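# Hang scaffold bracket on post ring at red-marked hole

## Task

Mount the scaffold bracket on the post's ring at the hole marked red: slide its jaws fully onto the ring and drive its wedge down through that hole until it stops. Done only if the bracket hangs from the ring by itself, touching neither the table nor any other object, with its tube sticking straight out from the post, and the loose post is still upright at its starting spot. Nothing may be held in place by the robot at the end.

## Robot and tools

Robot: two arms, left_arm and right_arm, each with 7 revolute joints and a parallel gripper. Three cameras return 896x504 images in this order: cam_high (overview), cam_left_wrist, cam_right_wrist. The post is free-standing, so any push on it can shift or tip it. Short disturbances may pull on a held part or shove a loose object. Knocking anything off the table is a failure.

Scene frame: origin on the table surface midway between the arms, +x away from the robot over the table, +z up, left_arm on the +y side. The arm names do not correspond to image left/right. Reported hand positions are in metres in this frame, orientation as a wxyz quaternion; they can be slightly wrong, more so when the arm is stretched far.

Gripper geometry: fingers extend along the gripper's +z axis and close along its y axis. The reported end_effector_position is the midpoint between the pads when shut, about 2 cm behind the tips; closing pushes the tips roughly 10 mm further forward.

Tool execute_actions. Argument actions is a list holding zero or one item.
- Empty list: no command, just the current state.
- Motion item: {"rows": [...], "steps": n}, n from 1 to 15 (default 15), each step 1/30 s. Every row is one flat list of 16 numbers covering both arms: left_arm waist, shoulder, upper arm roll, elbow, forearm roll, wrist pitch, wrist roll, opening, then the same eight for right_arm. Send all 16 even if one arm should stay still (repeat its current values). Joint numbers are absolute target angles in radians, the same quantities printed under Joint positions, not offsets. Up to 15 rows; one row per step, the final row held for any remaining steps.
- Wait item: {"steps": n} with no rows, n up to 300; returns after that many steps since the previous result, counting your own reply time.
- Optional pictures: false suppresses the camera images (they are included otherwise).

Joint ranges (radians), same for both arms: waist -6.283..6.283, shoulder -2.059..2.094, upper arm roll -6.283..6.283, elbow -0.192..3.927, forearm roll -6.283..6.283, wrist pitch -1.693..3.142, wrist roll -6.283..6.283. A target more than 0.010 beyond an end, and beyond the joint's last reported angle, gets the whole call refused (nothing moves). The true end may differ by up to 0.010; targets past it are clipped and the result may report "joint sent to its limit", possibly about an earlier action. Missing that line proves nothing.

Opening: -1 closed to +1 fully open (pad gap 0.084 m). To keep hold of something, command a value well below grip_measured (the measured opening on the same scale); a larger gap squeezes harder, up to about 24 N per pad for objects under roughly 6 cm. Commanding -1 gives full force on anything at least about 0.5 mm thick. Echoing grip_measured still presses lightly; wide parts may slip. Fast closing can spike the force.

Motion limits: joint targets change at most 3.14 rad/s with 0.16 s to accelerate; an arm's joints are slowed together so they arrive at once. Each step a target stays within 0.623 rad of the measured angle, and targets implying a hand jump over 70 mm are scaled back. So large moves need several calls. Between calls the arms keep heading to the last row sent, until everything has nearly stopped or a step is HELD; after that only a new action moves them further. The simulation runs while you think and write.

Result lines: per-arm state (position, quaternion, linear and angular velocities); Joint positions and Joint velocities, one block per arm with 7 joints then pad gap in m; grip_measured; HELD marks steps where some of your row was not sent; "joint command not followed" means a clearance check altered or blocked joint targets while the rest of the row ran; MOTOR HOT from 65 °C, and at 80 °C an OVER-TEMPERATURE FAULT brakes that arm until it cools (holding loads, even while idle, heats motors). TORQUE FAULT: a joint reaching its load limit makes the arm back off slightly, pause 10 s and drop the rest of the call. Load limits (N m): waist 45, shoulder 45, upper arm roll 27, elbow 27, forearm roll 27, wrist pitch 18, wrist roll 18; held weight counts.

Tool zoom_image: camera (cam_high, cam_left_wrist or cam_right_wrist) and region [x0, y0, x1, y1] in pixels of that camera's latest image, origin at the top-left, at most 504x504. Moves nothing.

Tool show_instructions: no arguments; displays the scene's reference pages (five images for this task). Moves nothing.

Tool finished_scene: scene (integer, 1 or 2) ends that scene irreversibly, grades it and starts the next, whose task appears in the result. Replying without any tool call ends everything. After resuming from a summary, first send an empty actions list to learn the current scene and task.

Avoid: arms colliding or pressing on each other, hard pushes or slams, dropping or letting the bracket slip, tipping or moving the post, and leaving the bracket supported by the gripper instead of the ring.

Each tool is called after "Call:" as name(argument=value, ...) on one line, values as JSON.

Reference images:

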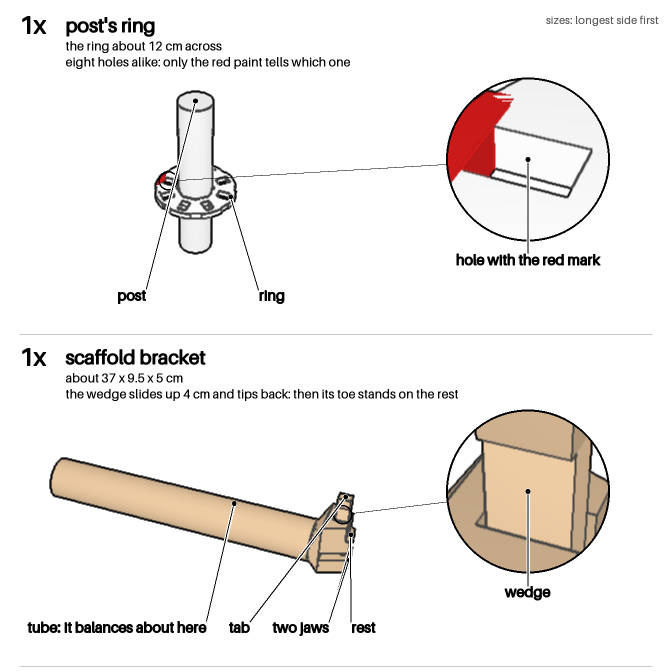

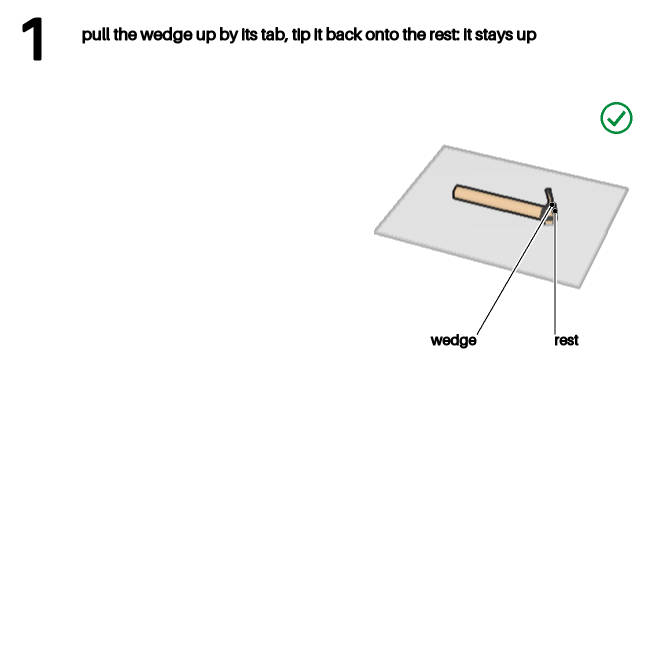

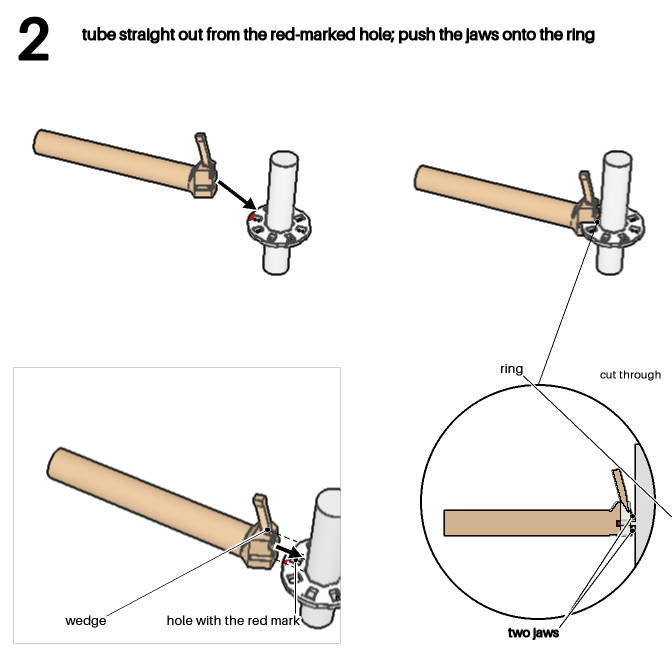

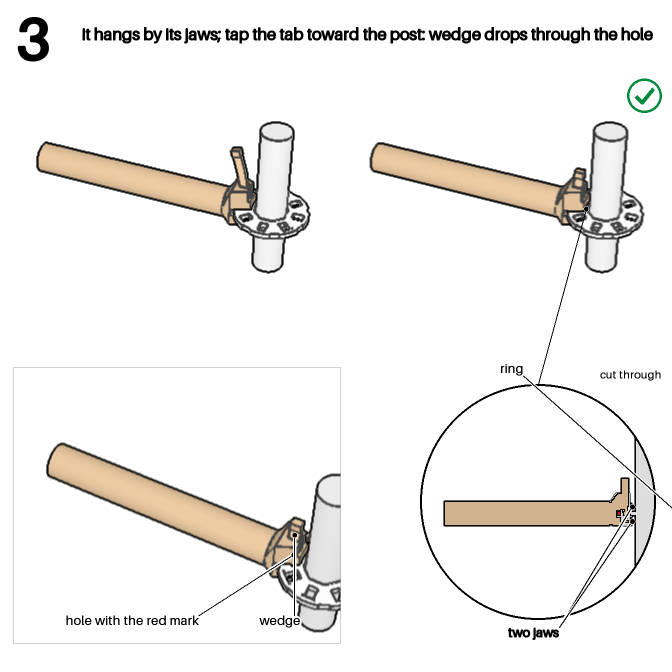

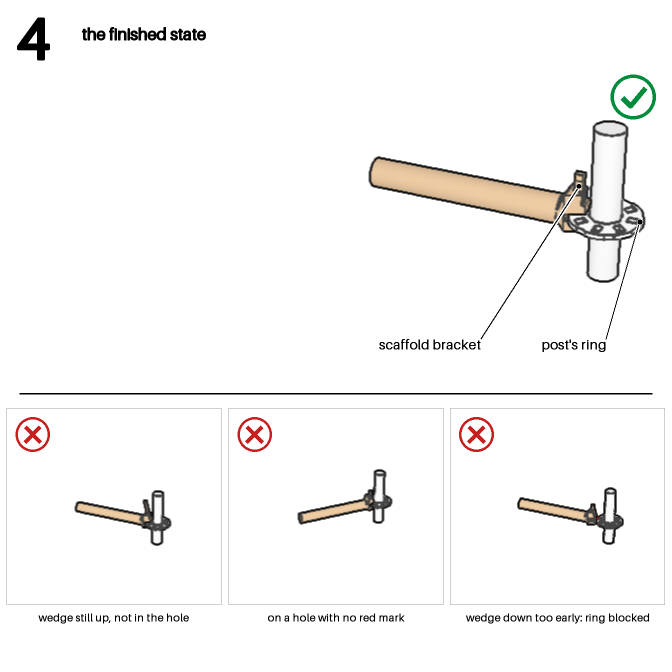

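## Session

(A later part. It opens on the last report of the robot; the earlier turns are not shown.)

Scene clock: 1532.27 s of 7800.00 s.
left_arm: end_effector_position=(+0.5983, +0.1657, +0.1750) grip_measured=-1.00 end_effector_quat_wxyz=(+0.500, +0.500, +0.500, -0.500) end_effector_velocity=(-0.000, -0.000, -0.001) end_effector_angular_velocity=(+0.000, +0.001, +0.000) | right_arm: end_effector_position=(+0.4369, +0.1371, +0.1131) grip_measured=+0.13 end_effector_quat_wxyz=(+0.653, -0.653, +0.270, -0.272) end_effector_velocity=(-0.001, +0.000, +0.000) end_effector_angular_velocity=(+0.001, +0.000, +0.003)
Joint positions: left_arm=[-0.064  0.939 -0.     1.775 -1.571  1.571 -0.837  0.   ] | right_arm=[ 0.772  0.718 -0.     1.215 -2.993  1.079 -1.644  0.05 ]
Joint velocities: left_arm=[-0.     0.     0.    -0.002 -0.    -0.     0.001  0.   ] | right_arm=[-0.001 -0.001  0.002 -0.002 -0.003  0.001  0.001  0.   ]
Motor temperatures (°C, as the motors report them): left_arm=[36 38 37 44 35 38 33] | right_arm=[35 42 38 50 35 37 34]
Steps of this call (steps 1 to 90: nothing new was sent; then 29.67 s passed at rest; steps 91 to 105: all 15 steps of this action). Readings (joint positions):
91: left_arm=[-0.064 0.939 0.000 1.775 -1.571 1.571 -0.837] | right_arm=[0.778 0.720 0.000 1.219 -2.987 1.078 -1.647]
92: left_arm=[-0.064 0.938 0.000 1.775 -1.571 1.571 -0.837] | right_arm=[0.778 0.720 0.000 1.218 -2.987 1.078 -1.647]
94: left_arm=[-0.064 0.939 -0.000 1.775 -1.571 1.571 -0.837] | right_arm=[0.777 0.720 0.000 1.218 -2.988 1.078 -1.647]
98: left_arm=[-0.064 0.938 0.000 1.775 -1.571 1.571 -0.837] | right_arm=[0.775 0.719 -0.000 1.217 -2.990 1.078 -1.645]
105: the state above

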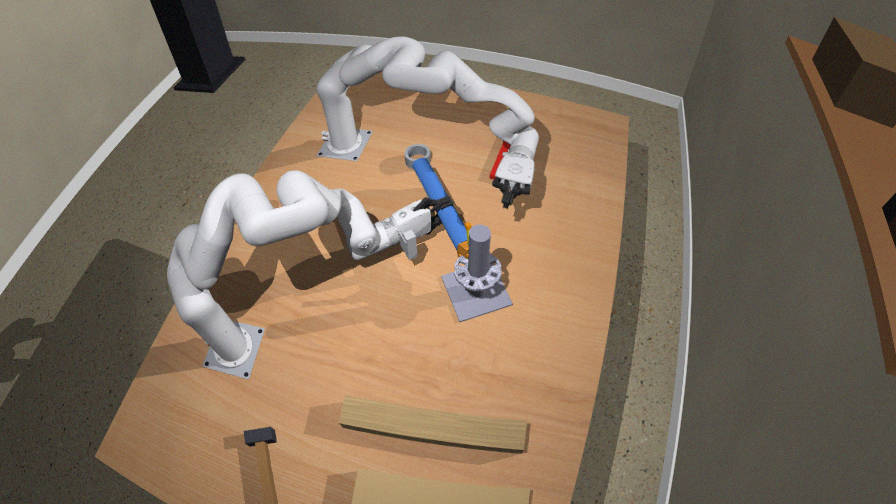

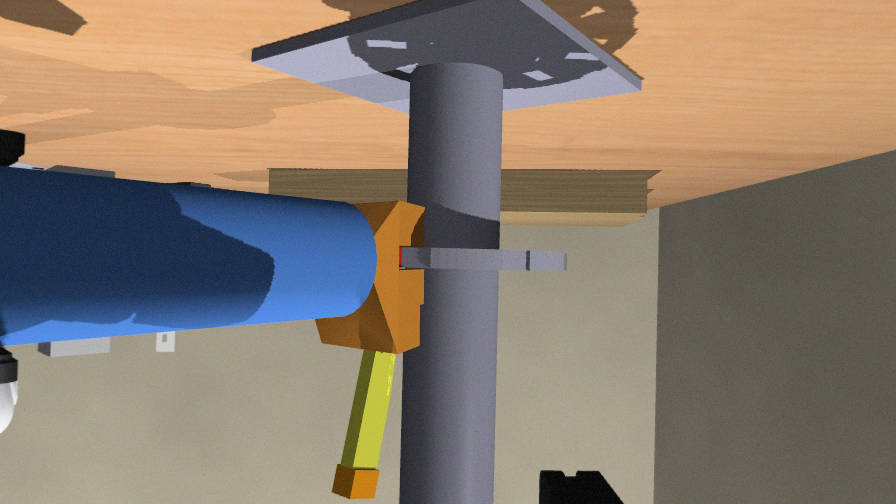

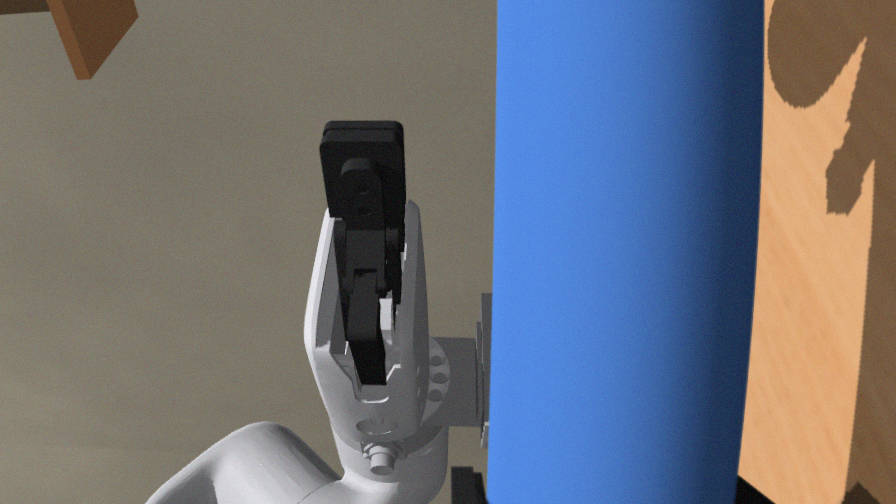

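Call:
execute_actions(actions=[{"rows": [[-0.064,0.9385,0,1.7751,-1.5708,1.5708,-0.8366,-1,0.7712,0.7181,0,1.2144,-2.9944,1.0792,-1.6431,-1],[-0.064,0.9385,0,1.7751,-1.5708,1.5708,-0.8366,-1,0.7706,0.7179,0,1.2141,-2.9951,1.0793,-1.6428,-1],[-0.064,0.9385,0,1.7751,-1.5708,1.5708,-0.8366,-1,0.7700,0.7177,0,1.2137,-2.9958,1.0795,-1.6424,-1],[-0.064,0.9385,0,1.7751,-1.5708,1.5708,-0.8366,-1,0.7694,0.7175,0,1.2133,-2.9965,1.0796,-1.6420,-1],[-0.064,0.9385,0,1.7751,-1.5708,1.5708,-0.8366,-1,0.7688,0.7174,0,1.2129,-2.9972,1.0797,-1.6417,-1],[-0.064,0.9385,0,1.7751,-1.5708,1.5708,-0.8366,-1,0.7682,0.7172,0,1.2126,-2.9979,1.0798,-1.6413,-1],[-0.064,0.9385,0,1.7751,-1.5708,1.5708,-0.8366,-1,0.7676,0.7170,0,1.2122,-2.9986,1.0799,-1.6409,-1],[-0.064,0.9385,0,1.7751,-1.5708,1.5708,-0.8366,-1,0.7670,0.7168,0,1.2118,-2.9993,1.0801,-1.6406,-1],[-0.064,0.9385,0,1.7751,-1.5708,1.5708,-0.8366,-1,0.7664,0.7166,0,1.2114,-3.0000,1.0802,-1.6402,-1],[-0.064,0.9385,0,1.7751,-1.5708,1.5708,-0.8366,-1,0.7658,0.7164,0,1.2110,-3.0007,1.0803,-1.6398,-1]], "steps": 15}])

Call:
zoom_image(camera="cam_left_wrist", region=[340, 190, 520, 330])

Scene clock: 1547.90 s of 7800.00 s.
left_arm: end_effector_position=(+0.5983, +0.1657, +0.1750) grip_measured=-1.00 end_effector_quat_wxyz=(+0.500, +0.500, +0.500, -0.500) end_effector_velocity=(+0.000, +0.001, +0.000) end_effector_angular_velocity=(+0.000, -0.001, +0.001) | right_arm: end_effector_position=(+0.4388, +0.1346, +0.1130) grip_measured=+0.13 end_effector_quat_wxyz=(+0.653, -0.653, +0.270, -0.272) end_effector_velocity=(-0.000, +0.000, +0.000) end_effector_angular_velocity=(+0.001, +0.001, +0.002)
Joint positions: left_arm=[-0.064  0.938  0.     1.775 -1.571  1.571 -0.837  0.   ] | right_arm=[ 0.766  0.716 -0.     1.211 -3.     1.08  -1.64   0.05 ]
Joint velocities: left_arm=[ 0.001 -0.     0.     0.001  0.     0.     0.     0.   ] | right_arm=[-0.002 -0.001  0.003 -0.001 -0.003  0.     0.001  0.   ]
Motor temperatures (°C, as the motors report them): left_arm=[36 38 37 44 35 38 33] | right_arm=[35 42 38 50 35 37 34]
Steps of this call (steps 1 to 15: the robot went on to your last target; steps 16 to 90: nothing new was sent; then 12.13 s passed at rest; steps 91 to 105: all 15 steps of this action). Readings (joint positions):
91: left_arm=[-0.064 0.939 0.000 1.775 -1.571 1.571 -0.837] | right_arm=[0.772 0.718 0.000 1.215 -2.994 1.079 -1.643]
92: left_arm=[-0.064 0.939 0.000 1.775 -1.571 1.571 -0.837] | right_arm=[0.772 0.718 0.000 1.215 -2.994 1.079 -1.643]
94: left_arm=[-0.064 0.939 -0.000 1.775 -1.571 1.571 -0.837] | right_arm=[0.771 0.718 0.000 1.214 -2.995 1.079 -1.643]
98: left_arm=[-0.064 0.938 -0.000 1.775 -1.571 1.571 -0.837] | right_arm=[0.769 0.717 -0.000 1.213 -2.997 1.080 -1.642]
105: the state above

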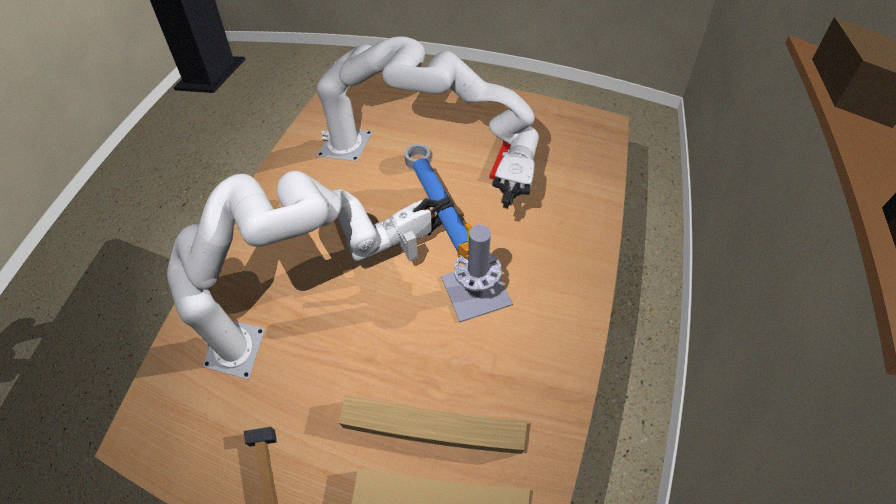

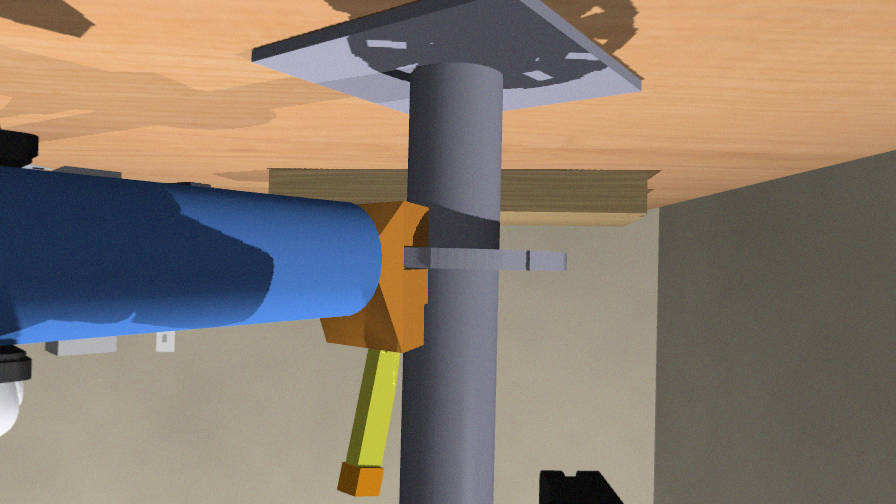

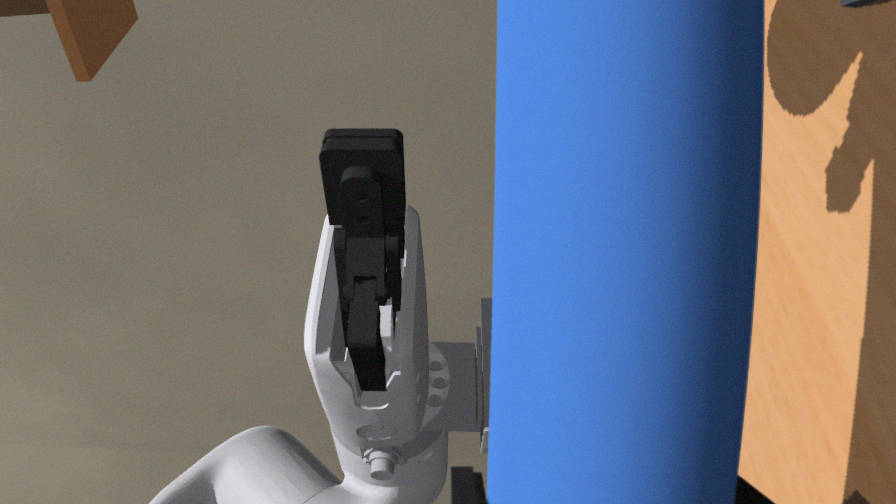

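Region (340, 190, 520, 330) of cam_left_wrist's 896x504 image, scaled by 2.800, with more detail than that image has.

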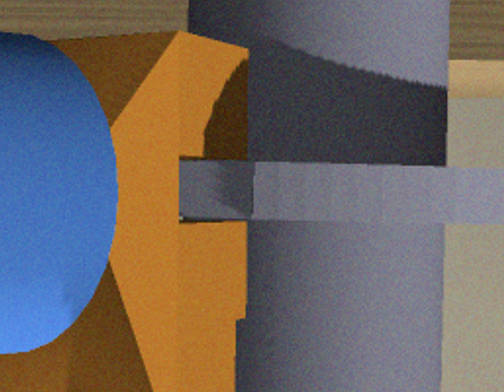

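Call:
execute_actions(actions=[{"rows": [[-0.064,0.9385,0,1.7751,-1.5708,1.5708,-0.8366,-1,0.7653,0.7163,0,1.2107,-3.0013,1.0804,-1.6395,-1],[-0.064,0.9385,0,1.7751,-1.5708,1.5708,-0.8366,-1,0.7647,0.7161,0,1.2104,-3.0020,1.0805,-1.6392,-1],[-0.064,0.9385,0,1.7751,-1.5708,1.5708,-0.8366,-1,0.7642,0.7160,0,1.2101,-3.0026,1.0806,-1.6388,-1],[-0.064,0.9385,0,1.7751,-1.5708,1.5708,-0.8366,-1,0.7637,0.7158,0,1.2099,-3.0032,1.0807,-1.6385,-1],[-0.064,0.9385,0,1.7751,-1.5708,1.5708,-0.8366,-1,0.7631,0.7157,0,1.2096,-3.0038,1.0808,-1.6382,-1],[-0.064,0.9385,0,1.7751,-1.5708,1.5708,-0.8366,-1,0.7626,0.7155,0,1.2093,-3.0045,1.0809,-1.6379,-1],[-0.064,0.9385,0,1.7751,-1.5708,1.5708,-0.8366,-1,0.7620,0.7154,0,1.2090,-3.0051,1.0810,-1.6375,-1],[-0.064,0.9385,0,1.7751,-1.5708,1.5708,-0.8366,-1,0.7615,0.7152,0,1.2087,-3.0057,1.0811,-1.6372,-1]], "steps": 15}])

Call:
zoom_image(camera="cam_left_wrist", region=[340, 190, 520, 330])

Scene clock: 1565.23 s of 7800.00 s.
left_arm: end_effector_position=(+0.5983, +0.1657, +0.1750) grip_measured=-1.00 end_effector_quat_wxyz=(+0.500, +0.500, +0.500, -0.500) end_effector_velocity=(+0.000, +0.000, -0.000) end_effector_angular_velocity=(+0.001, +0.000, +0.001) | right_arm: end_effector_position=(+0.4401, +0.1328, +0.1130) grip_measured=+0.13 end_effector_quat_wxyz=(+0.653, -0.653, +0.270, -0.272) end_effector_velocity=(-0.002, +0.002, -0.000) end_effector_angular_velocity=(+0.002, +0.002, +0.005)
Joint positions: left_arm=[-0.064  0.939  0.     1.775 -1.571  1.571 -0.837  0.   ] | right_arm=[ 0.762  0.715 -0.     1.209 -3.006  1.081 -1.637  0.05 ]
Joint velocities: left_arm=[ 0.    -0.     0.001 -0.    -0.    -0.    -0.     0.   ] | right_arm=[ 0.     0.     0.004 -0.    -0.001  0.     0.001  0.   ]
Motor temperatures (°C, as the motors report them): left_arm=[36 38 37 44 35 38 33] | right_arm=[35 42 38 50 35 37 34]
Steps of this call (steps 1 to 15: the robot went on to your last target; steps 16 to 90: nothing new was sent; then 13.83 s passed at rest; steps 91 to 105: all 15 steps of this action). Readings (joint positions):
91: left_arm=[-0.064 0.939 -0.000 1.775 -1.571 1.571 -0.837] | right_arm=[0.766 0.716 0.000 1.211 -3.001 1.080 -1.640]
92: left_arm=[-0.064 0.939 0.000 1.775 -1.571 1.571 -0.837] | right_arm=[0.766 0.716 0.000 1.211 -3.001 1.080 -1.640]
94: left_arm=[-0.064 0.938 -0.000 1.775 -1.571 1.571 -0.837] | right_arm=[0.765 0.716 0.000 1.211 -3.002 1.080 -1.639]
98: left_arm=[-0.064 0.938 0.000 1.775 -1.571 1.571 -0.837] | right_arm=[0.763 0.716 -0.000 1.210 -3.004 1.081 -1.638]
105: the state above

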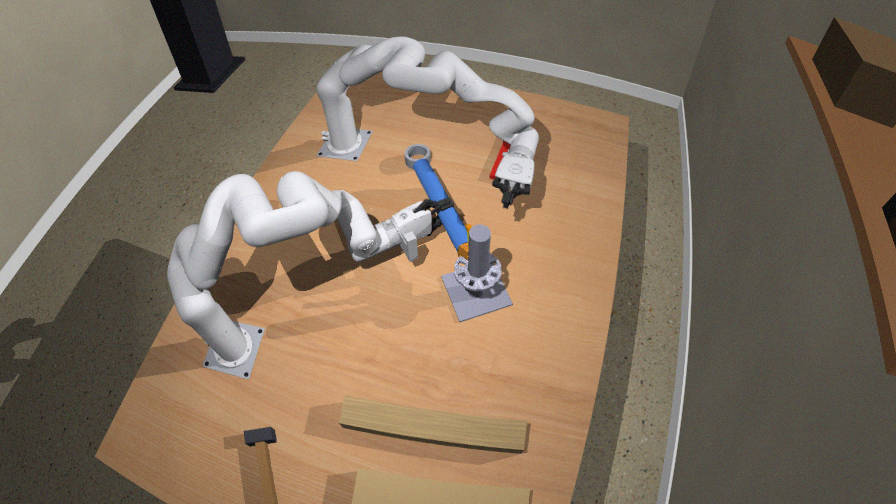

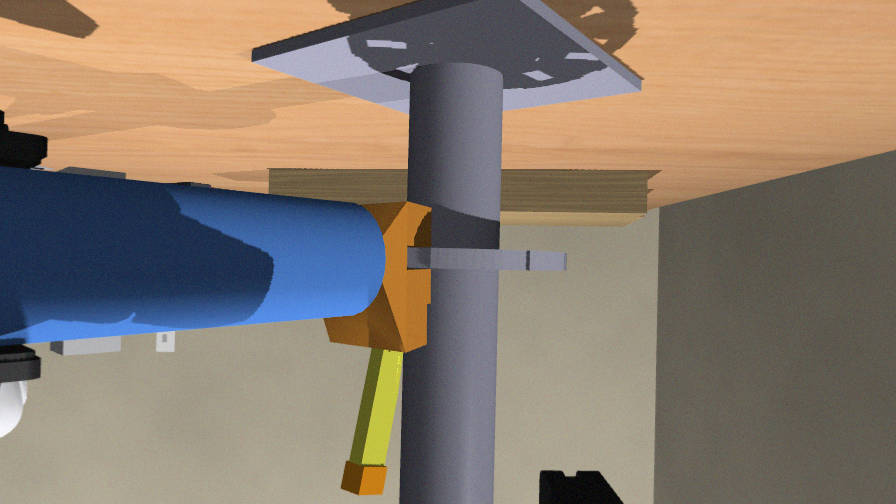

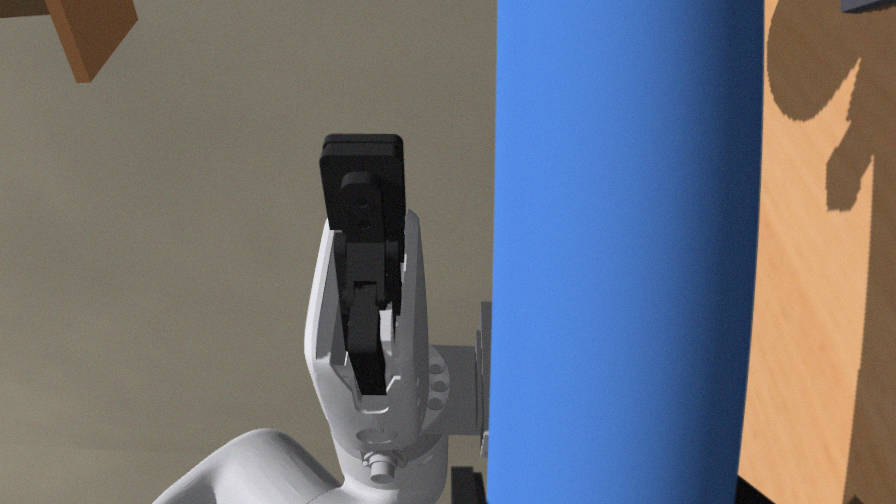

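Region (340, 190, 520, 330) of cam_left_wrist's 896x504 image, scaled by 2.800, with more detail than that image has.

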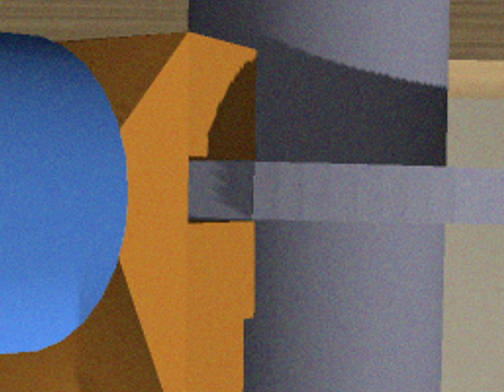

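Call:
execute_actions(actions=[{"rows": [[-0.064,0.9385,0,1.7751,-1.5708,1.5708,-0.8366,-1,0.7610,0.7151,0,1.2084,-3.0063,1.0812,-1.6369,-1],[-0.064,0.9385,0,1.7751,-1.5708,1.5708,-0.8366,-1,0.7604,0.7149,0,1.2082,-3.0070,1.0813,-1.6366,-1],[-0.064,0.9385,0,1.7751,-1.5708,1.5708,-0.8366,-1,0.7599,0.7148,0,1.2079,-3.0076,1.0814,-1.6362,-1],[-0.064,0.9385,0,1.7751,-1.5708,1.5708,-0.8366,-1,0.7593,0.7147,0,1.2077,-3.0082,1.0815,-1.6359,-1],[-0.064,0.9385,0,1.7751,-1.5708,1.5708,-0.8366,-1,0.7588,0.7145,0,1.2074,-3.0088,1.0816,-1.6356,-1],[-0.064,0.9385,0,1.7751,-1.5708,1.5708,-0.8366,-1,0.7582,0.7144,0,1.2072,-3.0095,1.0816,-1.6353,-1],[-0.064,0.9385,0,1.7751,-1.5708,1.5708,-0.8366,-1,0.7577,0.7143,0,1.2069,-3.0101,1.0817,-1.6350,-1],[-0.064,0.9385,0,1.7751,-1.5708,1.5708,-0.8366,-1,0.7571,0.7142,0,1.2067,-3.0107,1.0818,-1.6347,-1]], "steps": 15}])

Call:
zoom_image(camera="cam_left_wrist", region=[340, 190, 520, 330])

Scene clock: 1576.83 s of 7800.00 s.
left_arm: end_effector_position=(+0.5983, +0.1657, +0.1750) grip_measured=-1.00 end_effector_quat_wxyz=(+0.500, +0.500, +0.500, -0.500) end_effector_velocity=(+0.000, +0.000, -0.000) end_effector_angular_velocity=(-0.000, -0.000, +0.001) | right_arm: end_effector_position=(+0.4409, +0.1316, +0.1130) grip_measured=+0.13 end_effector_quat_wxyz=(+0.653, -0.653, +0.270, -0.271) end_effector_velocity=(+0.001, -0.001, -0.001) end_effector_angular_velocity=(+0.000, +0.002, -0.001)
Joint positions: left_arm=[-0.064  0.939 -0.     1.775 -1.571  1.571 -0.837  0.   ] | right_arm=[ 0.758  0.714  0.001  1.207 -3.011  1.082 -1.635  0.05 ]
Joint velocities: left_arm=[ 0.001  0.    -0.    -0.     0.    -0.     0.001  0.   ] | right_arm=[-0.002  0.    -0.    -0.001 -0.001 -0.     0.003  0.   ]
Motor temperatures (°C, as the motors report them): left_arm=[36 39 37 44 35 38 33] | right_arm=[35 42 38 50 35 37 34]
Steps of this call (steps 1 to 15: the robot went on to your last target; steps 16 to 90: nothing new was sent; then 8.10 s passed at rest; steps 91 to 105: all 15 steps of this action). Readings (joint positions):
91: left_arm=[-0.064 0.939 0.000 1.775 -1.571 1.571 -0.837] | right_arm=[0.761 0.715 0.000 1.209 -3.006 1.081 -1.637]
92: left_arm=[-0.064 0.939 0.000 1.775 -1.571 1.571 -0.837] | right_arm=[0.761 0.715 0.000 1.209 -3.006 1.081 -1.637]
94: left_arm=[-0.064 0.938 0.000 1.775 -1.571 1.571 -0.837] | right_arm=[0.761 0.715 0.000 1.208 -3.007 1.081 -1.637]
98: left_arm=[-0.064 0.939 0.000 1.775 -1.571 1.571 -0.837] | right_arm=[0.759 0.715 -0.000 1.207 -3.009 1.082 -1.636]
105: the state above

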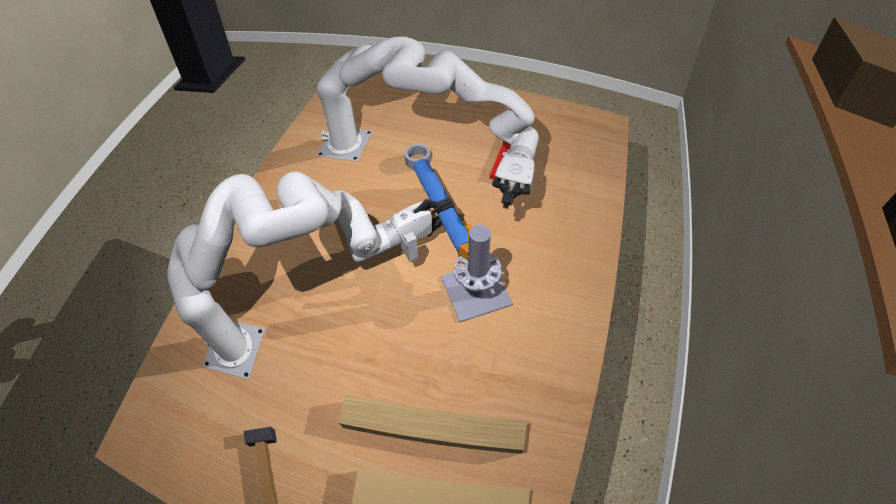

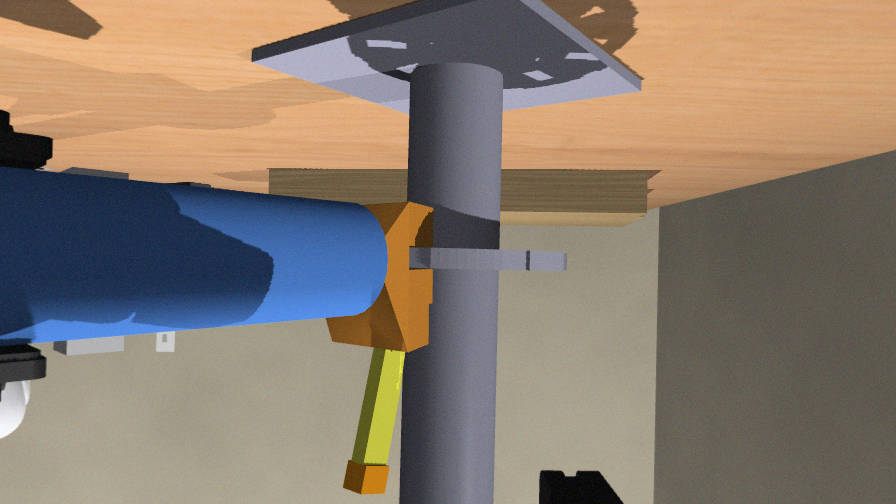

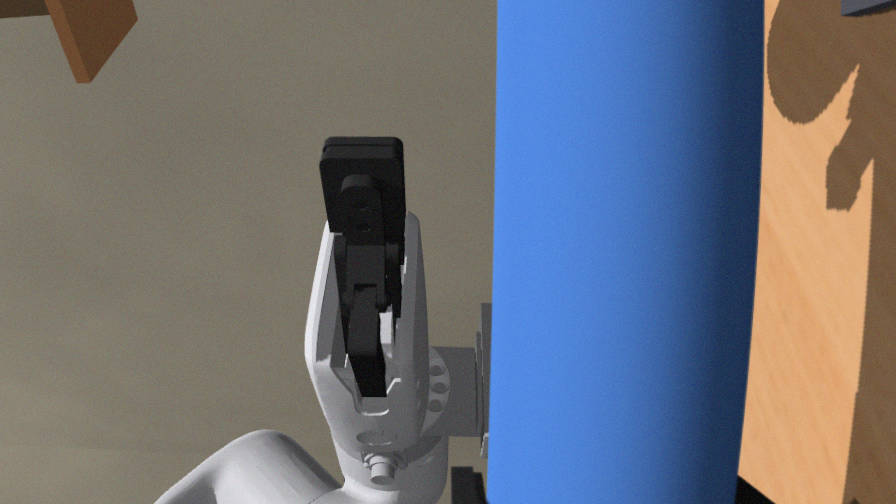

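Region (340, 190, 520, 330) of cam_left_wrist's 896x504 image, scaled by 2.800, with more detail than that image has.

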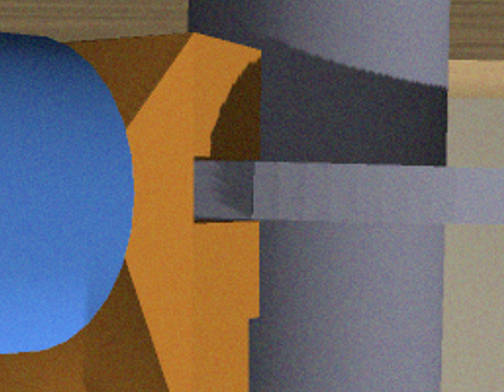

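Call:
execute_actions(actions=[{"rows": [[-0.064,0.935,0,1.7751,-1.5708,1.5708,-0.8366,-1,0.7578,0.7143,0,1.2070,-3.0099,1.0817,-1.6351,-1],[-0.064,0.925,0,1.7751,-1.5708,1.5708,-0.8366,-1,0.7585,0.7145,0,1.2073,-3.0091,1.0816,-1.6355,-1],[-0.064,0.91,0,1.7751,-1.5708,1.5708,-0.8366,-1,0.7585,0.7145,0,1.2073,-3.0091,1.0816,-1.6355,-1],[-0.064,0.89,0,1.7751,-1.5708,1.5708,-0.8366,-1,0.7585,0.7145,0,1.2073,-3.0091,1.0816,-1.6355,-1],[-0.064,0.865,0,1.7751,-1.5708,1.5708,-0.8366,-1,0.7585,0.7145,0,1.2073,-3.0091,1.0816,-1.6355,-1],[-0.064,0.84,0,1.7751,-1.5708,1.5708,-0.8366,-1,0.7585,0.7145,0,1.2073,-3.0091,1.0816,-1.6355,-1],[-0.064,0.35,0,1.70,-1.5708,1.5708,-0.8366,-1,0.7585,0.7145,0,1.2073,-3.0091,1.0816,-1.6355,-1]], "steps": 15}], pictures=false)

Call:
execute_actions(actions=[{"steps": 15}], pictures=false)

Call:
execute_actions(actions=[{"rows": [[-0.30,0.28,0,1.62,-0.98,1.08,-0.52,-1,0.7585,0.7145,0,1.2073,-3.0091,1.0816,-1.6355,-1]], "steps": 12}], pictures=false)

Call:
execute_actions(actions=[{"rows": [[-0.50,0.22,0,1.55,-0.45,0.66,-0.24,-1,0.7585,0.7145,0,1.2073,-3.0091,1.0816,-1.6355,-1]], "steps": 12}], pictures=false)

Call:
execute_actions(actions=[{"rows": [[-0.6665,0.1736,0,1.50,0,0.3105,0,-1,0.7585,0.7145,0,1.2073,-3.0091,1.0816,-1.6355,-1]], "steps": 15}], pictures=false)

Call:
execute_actions(actions=[{"steps": 15}])

Scene clock: 1658.13 s of 7800.00 s.
left_arm: end_effector_position=(+0.5977, +0.1657, +0.3277) grip_measured=-1.00 end_effector_quat_wxyz=(+0.554, +0.554, +0.439, -0.439) end_effector_velocity=(-0.063, +0.001, +0.449) end_effector_angular_velocity=(+0.002, -0.672, +0.001) | right_arm: end_effector_position=(+0.4413, +0.1314, +0.1130) grip_measured=+0.13 end_effector_quat_wxyz=(+0.653, -0.653, +0.271, -0.272) end_effector_velocity=(-0.001, +0.001, +0.000) end_effector_angular_velocity=(+0.000, -0.001, +0.001)
Joint positions: left_arm=[-0.064  0.682 -0.     1.75  -1.571  1.571 -0.837  0.   ] | right_arm=[ 0.758  0.715 -0.     1.207 -3.009  1.082 -1.635  0.05 ]
Joint velocities: left_arm=[ 0.    -0.788  0.001 -0.116  0.001 -0.    -0.     0.   ] | right_arm=[ 0.001 -0.     0.001  0.     0.001  0.    -0.001  0.   ]
Motor temperatures (°C, as the motors report them): left_arm=[36 39 37 45 35 38 33] | right_arm=[35 42 38 50 35 38 34]
Steps of this call (steps 1 to 15: the robot went on to your last target; steps 16 to 90: nothing new was sent; then 77.80 s passed at rest; steps 91 to 105: all 15 steps of this action). Readings (joint positions):
91: left_arm=[-0.064 0.938 0.000 1.775 -1.571 1.571 -0.837] | right_arm=[0.757 0.714 0.000 1.207 -3.011 1.082 -1.635]
92: left_arm=[-0.064 0.938 0.000 1.775 -1.571 1.571 -0.837] | right_arm=[0.757 0.714 0.000 1.207 -3.010 1.082 -1.635]
94: left_arm=[-0.064 0.930 0.000 1.773 -1.571 1.571 -0.837] | right_arm=[0.758 0.714 -0.000 1.207 -3.010 1.082 -1.635]
98: left_arm=[-0.064 0.869 0.000 1.772 -1.571 1.570 -0.837] | right_arm=[0.758 0.715 -0.000 1.207 -3.009 1.082 -1.635]
105: the state above

Scene clock: 1658.63 s of 7800.00 s.
left_arm: end_effector_position=(+0.5448, +0.1653, +0.5060) grip_measured=-1.00 end_effector_quat_wxyz=(+0.610, +0.610, +0.357, -0.358) end_effector_velocity=(-0.009, +0.004, -0.012) end_effector_angular_velocity=(+0.012, +0.038, +0.012) | right_arm: end_effector_position=(+0.4412, +0.1314, +0.1130) grip_measured=+0.13 end_effector_quat_wxyz=(+0.653, -0.653, +0.271, -0.272) end_effector_velocity=(-0.001, +0.001, +0.000) end_effector_angular_velocity=(-0.001, -0.001, +0.002)
Joint positions: left_arm=[-0.064  0.357 -0.001  1.704 -1.571  1.571 -0.837  0.   ] | right_arm=[ 0.758  0.715 -0.     1.207 -3.009  1.082 -1.635  0.05 ]
Joint velocities: left_arm=[ 0.001 -0.045  0.007 -0.083  0.008 -0.007  0.     0.   ] | right_arm=[ 0.001 -0.001  0.     0.    -0.001 -0.    -0.001 -0.   ]
Motor temperatures (°C, as the motors report them): left_arm=[36 39 37 45 35 38 33] | right_arm=[35 42 38 50 35 38 34]
Steps of this call (steps 1 to 15: the robot went on to your last target). Readings (joint positions):
1: left_arm=[-0.064 0.655 -0.000 1.746 -1.571 1.571 -0.837] | right_arm=[0.758 0.715 -0.000 1.207 -3.009 1.082 -1.635]
2: left_arm=[-0.064 0.629 -0.000 1.742 -1.571 1.571 -0.837] | right_arm=[0.758 0.715 -0.000 1.207 -3.009 1.082 -1.635]
4: left_arm=[-0.064 0.576 -0.000 1.734 -1.571 1.571 -0.837] | right_arm=[0.758 0.715 -0.000 1.207 -3.009 1.082 -1.635]
8: left_arm=[-0.064 0.471 -0.000 1.718 -1.571 1.571 -0.837] | right_arm=[0.758 0.715 -0.000 1.207 -3.009 1.082 -1.635]
15: the state above

Scene clock: 1659.03 s of 7800.00 s.
left_arm: end_effector_position=(+0.5481, +0.1148, +0.3963) grip_measured=-1.00 end_effector_quat_wxyz=(+0.476, +0.815, +0.311, -0.109) end_effector_velocity=(+0.004, -0.077, -0.105) end_effector_angular_velocity=(+1.109, -1.147, -0.280) | right_arm: end_effector_position=(+0.4412, +0.1315, +0.1130) grip_measured=+0.13 end_effector_quat_wxyz=(+0.653, -0.653, +0.271, -0.272) end_effector_velocity=(+0.000, +0.000, +0.001) end_effector_angular_velocity=(+0.000, -0.002, -0.000)
Joint positions: left_arm=[-0.27   0.292 -0.005  1.63  -1.065  1.153 -0.567  0.   ] | right_arm=[ 0.758  0.715 -0.     1.207 -3.009  1.082 -1.635  0.05 ]
Joint velocities: left_arm=[-0.445 -0.154 -0.035 -0.118  1.03  -0.85   0.552  0.   ] | right_arm=[-0.    -0.002 -0.    -0.     0.     0.    -0.002 -0.   ]
Motor temperatures (°C, as the motors report them): left_arm=[36 39 37 45 35 38 33] | right_arm=[35 42 38 50 35 38 34]
Steps of this call (steps 1 to 12: all 12 steps of this action). Readings (joint positions):
1: left_arm=[-0.064 0.356 -0.000 1.701 -1.571 1.571 -0.836] | right_arm=[0.758 0.715 -0.000 1.207 -3.009 1.082 -1.635]
2: left_arm=[-0.065 0.355 0.000 1.699 -1.566 1.567 -0.834] | right_arm=[0.758 0.715 -0.000 1.207 -3.009 1.082 -1.635]
4: left_arm=[-0.080 0.350 0.003 1.692 -1.523 1.530 -0.811] | right_arm=[0.758 0.715 -0.000 1.207 -3.009 1.082 -1.635]
8: left_arm=[-0.172 0.322 0.001 1.661 -1.298 1.344 -0.690] | right_arm=[0.758 0.715 -0.000 1.207 -3.009 1.082 -1.635]
12: the state above

Scene clock: 1659.43 s of 7800.00 s.
left_arm: end_effector_position=(+0.5658, +0.0879, +0.3912) grip_measured=-1.00 end_effector_quat_wxyz=(+0.302, +0.928, +0.055, +0.211) end_effector_velocity=(+0.014, -0.053, +0.073) end_effector_angular_velocity=(+0.532, -0.831, -0.370) | right_arm: end_effector_position=(+0.4411, +0.1315, +0.1130) grip_measured=+0.13 end_effector_quat_wxyz=(+0.653, -0.653, +0.271, -0.272) end_effector_velocity=(+0.001, -0.000, +0.000) end_effector_angular_velocity=(+0.002, +0.001, -0.001)
Joint positions: left_arm=[-0.486  0.224 -0.008  1.559 -0.501  0.702 -0.268  0.   ] | right_arm=[ 0.758  0.715 -0.     1.207 -3.009  1.082 -1.635  0.05 ]
Joint velocities: left_arm=[-0.228 -0.079  0.004 -0.069  0.595 -0.483  0.32   0.   ] | right_arm=[-0.001  0.    -0.     0.    -0.     0.     0.002 -0.   ]
Motor temperatures (°C, as the motors report them): left_arm=[36 39 37 45 35 38 33] | right_arm=[35 42 38 50 35 38 34]
Steps of this call (steps 1 to 12: all 12 steps of this action). Readings (joint positions):
1: left_arm=[-0.282 0.287 -0.006 1.627 -1.037 1.130 -0.551] | right_arm=[0.758 0.715 -0.000 1.207 -3.009 1.082 -1.635]
2: left_arm=[-0.290 0.284 -0.005 1.625 -1.015 1.110 -0.539] | right_arm=[0.758 0.715 -0.000 1.207 -3.009 1.082 -1.635]
4: left_arm=[-0.310 0.277 0.002 1.617 -0.951 1.057 -0.504] | right_arm=[0.758 0.715 -0.000 1.207 -3.009 1.082 -1.635]
8: left_arm=[-0.409 0.248 0.005 1.579 -0.682 0.844 -0.363] | right_arm=[0.758 0.715 -0.000 1.207 -3.009 1.082 -1.635]
12: the state above

Scene clock: 1659.93 s of 7800.00 s.
left_arm: end_effector_position=(+0.5515, +0.0181, +0.4685) grip_measured=-1.00 end_effector_quat_wxyz=(+0.150, +0.840, -0.250, +0.458) end_effector_velocity=(+0.023, +0.022, +0.010) end_effector_angular_velocity=(+0.163, -0.229, -0.048) | right_arm: end_effector_position=(+0.4411, +0.1316, +0.1130) grip_measured=+0.13 end_effector_quat_wxyz=(+0.653, -0.653, +0.271, -0.272) end_effector_velocity=(-0.000, +0.001, +0.000) end_effector_angular_velocity=(+0.000, -0.000, +0.001)
Joint positions: left_arm=[-0.662  0.174 -0.002  1.502 -0.016  0.323 -0.009  0.   ] | right_arm=[ 0.758  0.715 -0.     1.207 -3.009  1.082 -1.635  0.05 ]
Joint velocities: left_arm=[-0.023 -0.001  0.069 -0.041  0.174 -0.137  0.098  0.   ] | right_arm=[ 0.    -0.     0.001  0.     0.     0.    -0.    -0.   ]
Motor temperatures (°C, as the motors report them): left_arm=[36 39 37 45 35 38 33] | right_arm=[35 42 38 50 35 38 34]
Steps of this call (steps 1 to 15: all 15 steps of this action). Readings (joint positions):
1: left_arm=[-0.492 0.222 -0.007 1.557 -0.485 0.688 -0.259] | right_arm=[0.758 0.715 -0.000 1.207 -3.009 1.082 -1.635]
2: left_arm=[-0.496 0.221 -0.004 1.554 -0.470 0.676 -0.250] | right_arm=[0.758 0.715 -0.000 1.207 -3.009 1.082 -1.635]
4: left_arm=[-0.510 0.217 0.005 1.545 -0.415 0.632 -0.220] | right_arm=[0.758 0.715 -0.000 1.207 -3.009 1.082 -1.635]
8: left_arm=[-0.589 0.195 0.002 1.523 -0.204 0.469 -0.109] | right_arm=[0.758 0.715 -0.000 1.207 -3.009 1.082 -1.635]
15: the state above

Scene clock: 1660.43 s of 7800.00 s.
left_arm: end_effector_position=(+0.5512, +0.0167, +0.4708) grip_measured=-1.00 end_effector_quat_wxyz=(+0.144, +0.835, -0.259, +0.464) end_effector_velocity=(-0.000, -0.001, +0.001) end_effector_angular_velocity=(+0.000, -0.003, -0.002) | right_arm: end_effector_position=(+0.4411, +0.1316, +0.1130) grip_measured=+0.13 end_effector_quat_wxyz=(+0.653, -0.653, +0.270, -0.272) end_effector_velocity=(-0.000, -0.000, -0.001) end_effector_angular_velocity=(-0.001, +0.001, -0.001)
Joint positions: left_arm=[-0.666  0.174  0.     1.5   -0.     0.311 -0.     0.   ] | right_arm=[ 0.758  0.715 -0.     1.207 -3.009  1.082 -1.635  0.05 ]
Joint velocities: left_arm=[-0.001 -0.    -0.     0.001  0.001 -0.001  0.001  0.   ] | right_arm=[ 0.     0.001  0.    -0.     0.001  0.    -0.001  0.   ]
Motor temperatures (°C, as the motors report them): left_arm=[36 39 37 45 35 38 33] | right_arm=[35 42 38 50 35 38 34]
Steps of this call (steps 1 to 15: the robot went on to your last target). Readings (joint positions):
1: left_arm=[-0.663 0.175 0.000 1.501 -0.011 0.319 -0.006] | right_arm=[0.758 0.715 -0.000 1.207 -3.009 1.082 -1.635]
2: left_arm=[-0.663 0.175 0.002 1.500 -0.008 0.317 -0.004] | right_arm=[0.758 0.715 -0.000 1.207 -3.009 1.082 -1.635]
4: left_arm=[-0.663 0.175 0.003 1.500 -0.004 0.314 -0.002] | right_arm=[0.758 0.715 -0.000 1.207 -3.009 1.082 -1.635]
8: left_arm=[-0.665 0.174 0.001 1.500 -0.001 0.311 -0.001] | right_arm=[0.758 0.715 -0.000 1.207 -3.009 1.082 -1.636]
15: the state above

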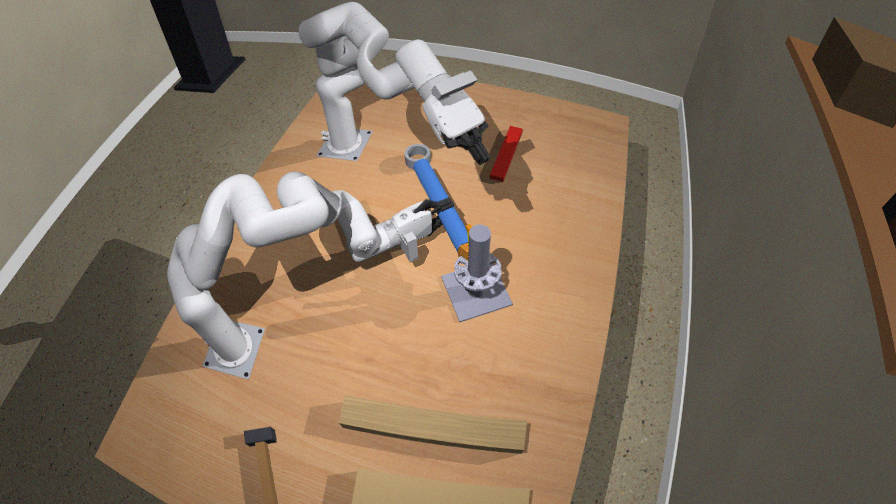

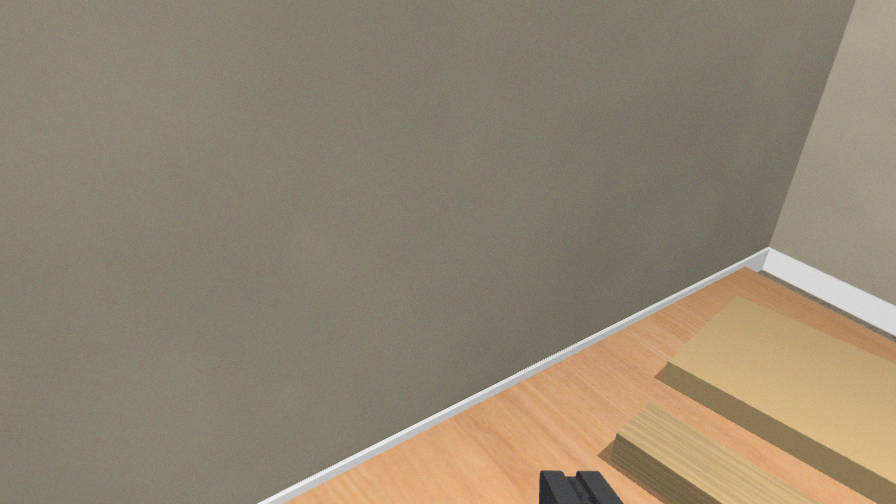

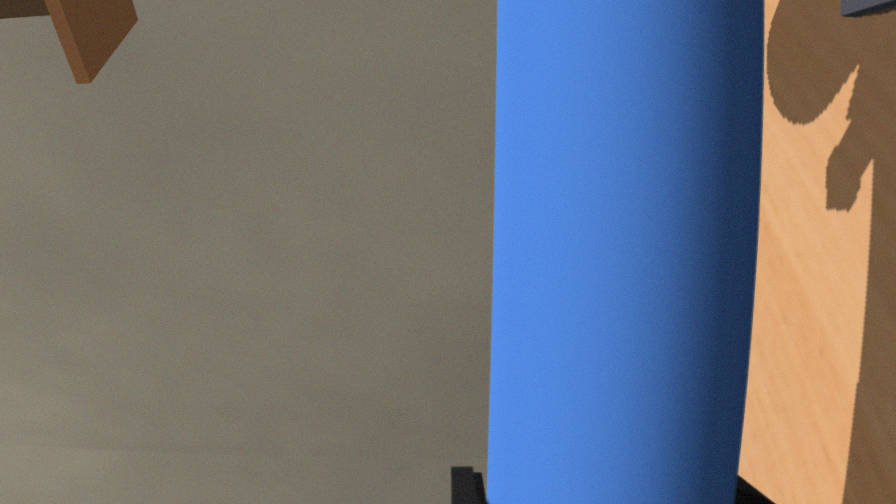

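Call:
execute_actions(actions=[])

Scene clock: 1694.73 s of 7800.00 s.
left_arm: end_effector_position=(+0.5510, +0.0164, +0.4709) grip_measured=-1.00 end_effector_quat_wxyz=(+0.144, +0.834, -0.259, +0.464) end_effector_velocity=(+0.000, +0.000, -0.000) end_effector_angular_velocity=(-0.001, +0.001, +0.001) | right_arm: end_effector_position=(+0.4410, +0.1316, +0.1130) grip_measured=+0.13 end_effector_quat_wxyz=(+0.653, -0.653, +0.270, -0.272) end_effector_velocity=(+0.001, -0.000, +0.001) end_effector_angular_velocity=(+0.000, -0.001, -0.001)
Joint positions: left_arm=[-0.666  0.174  0.     1.5   -0.     0.31  -0.     0.   ] | right_arm=[ 0.758  0.715 -0.     1.207 -3.009  1.082 -1.636  0.05 ]
Joint velocities: left_arm=[ 0.     0.     0.    -0.    -0.001  0.    -0.     0.   ] | right_arm=[-0.001 -0.001 -0.    -0.     0.001 -0.    -0.001  0.   ]
Motor temperatures (°C, as the motors report them): left_arm=[36 38 37 46 35 38 33] | right_arm=[35 42 38 50 35 38 34]
Steps of this call (steps 1 to 15: the robot went on to your last target; steps 16 to 90: nothing new was sent; then 31.30 s passed at rest). Readings (joint positions):
1: left_arm=[-0.666 0.174 0.000 1.500 -0.000 0.311 -0.000] | right_arm=[0.758 0.715 -0.000 1.207 -3.009 1.082 -1.635]
2: left_arm=[-0.666 0.174 0.000 1.500 -0.000 0.311 -0.000] | right_arm=[0.758 0.715 -0.000 1.207 -3.009 1.082 -1.636]
4: left_arm=[-0.666 0.174 0.000 1.500 -0.000 0.311 -0.000] | right_arm=[0.758 0.715 -0.000 1.207 -3.009 1.082 -1.636]
8: left_arm=[-0.666 0.174 0.000 1.500 -0.000 0.311 -0.000] | right_arm=[0.758 0.715 -0.000 1.207 -3.009 1.082 -1.636]
90: the state above
All arms were judged still, so your last target was given up. Only a new action makes them travel on or press farther. Fingers that are still opening or closing keep moving.

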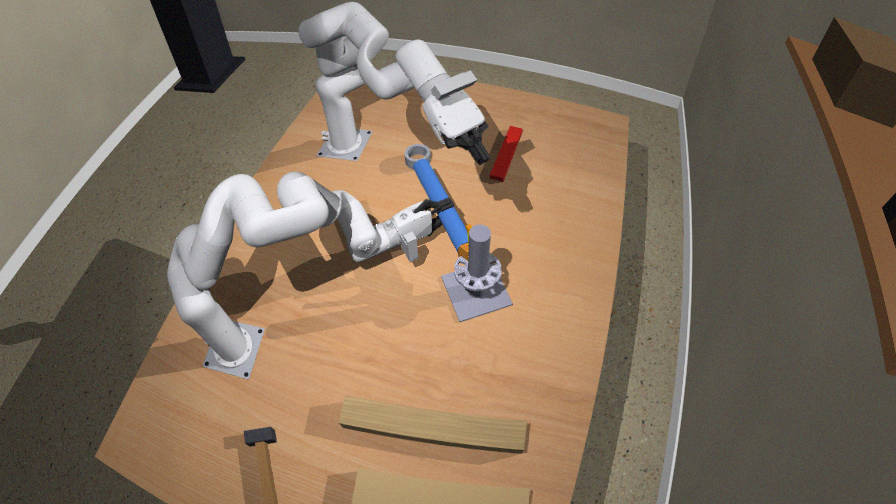

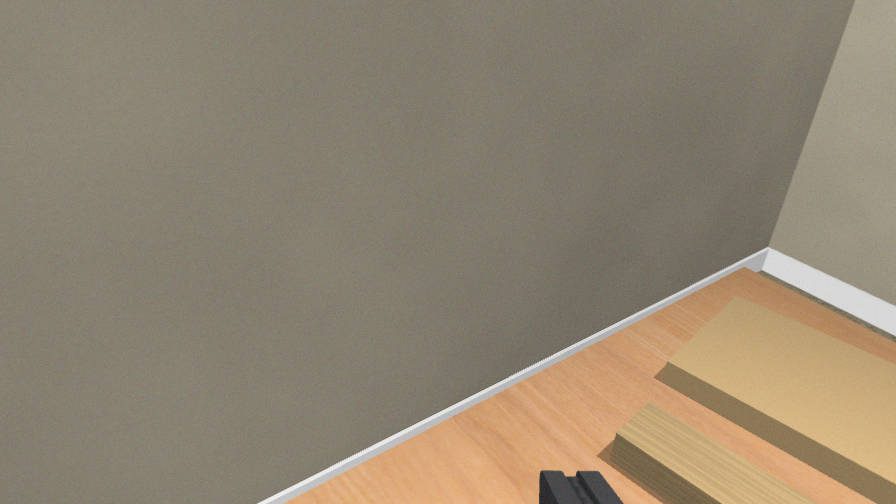

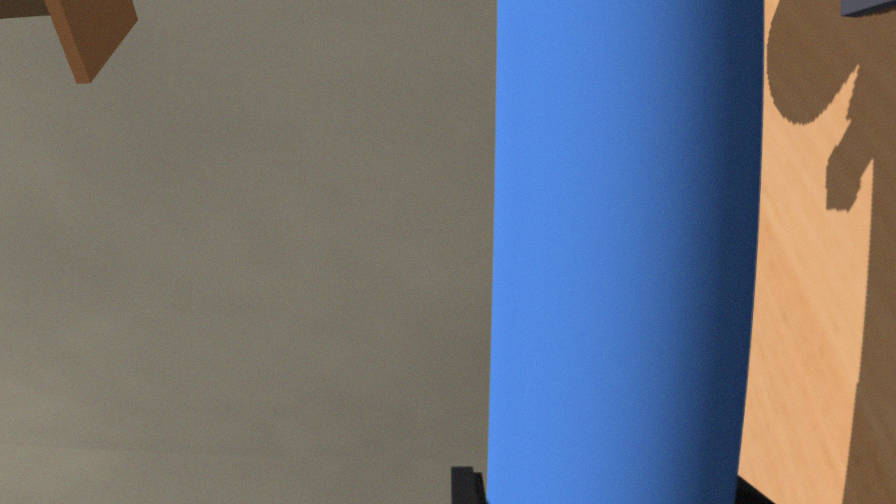

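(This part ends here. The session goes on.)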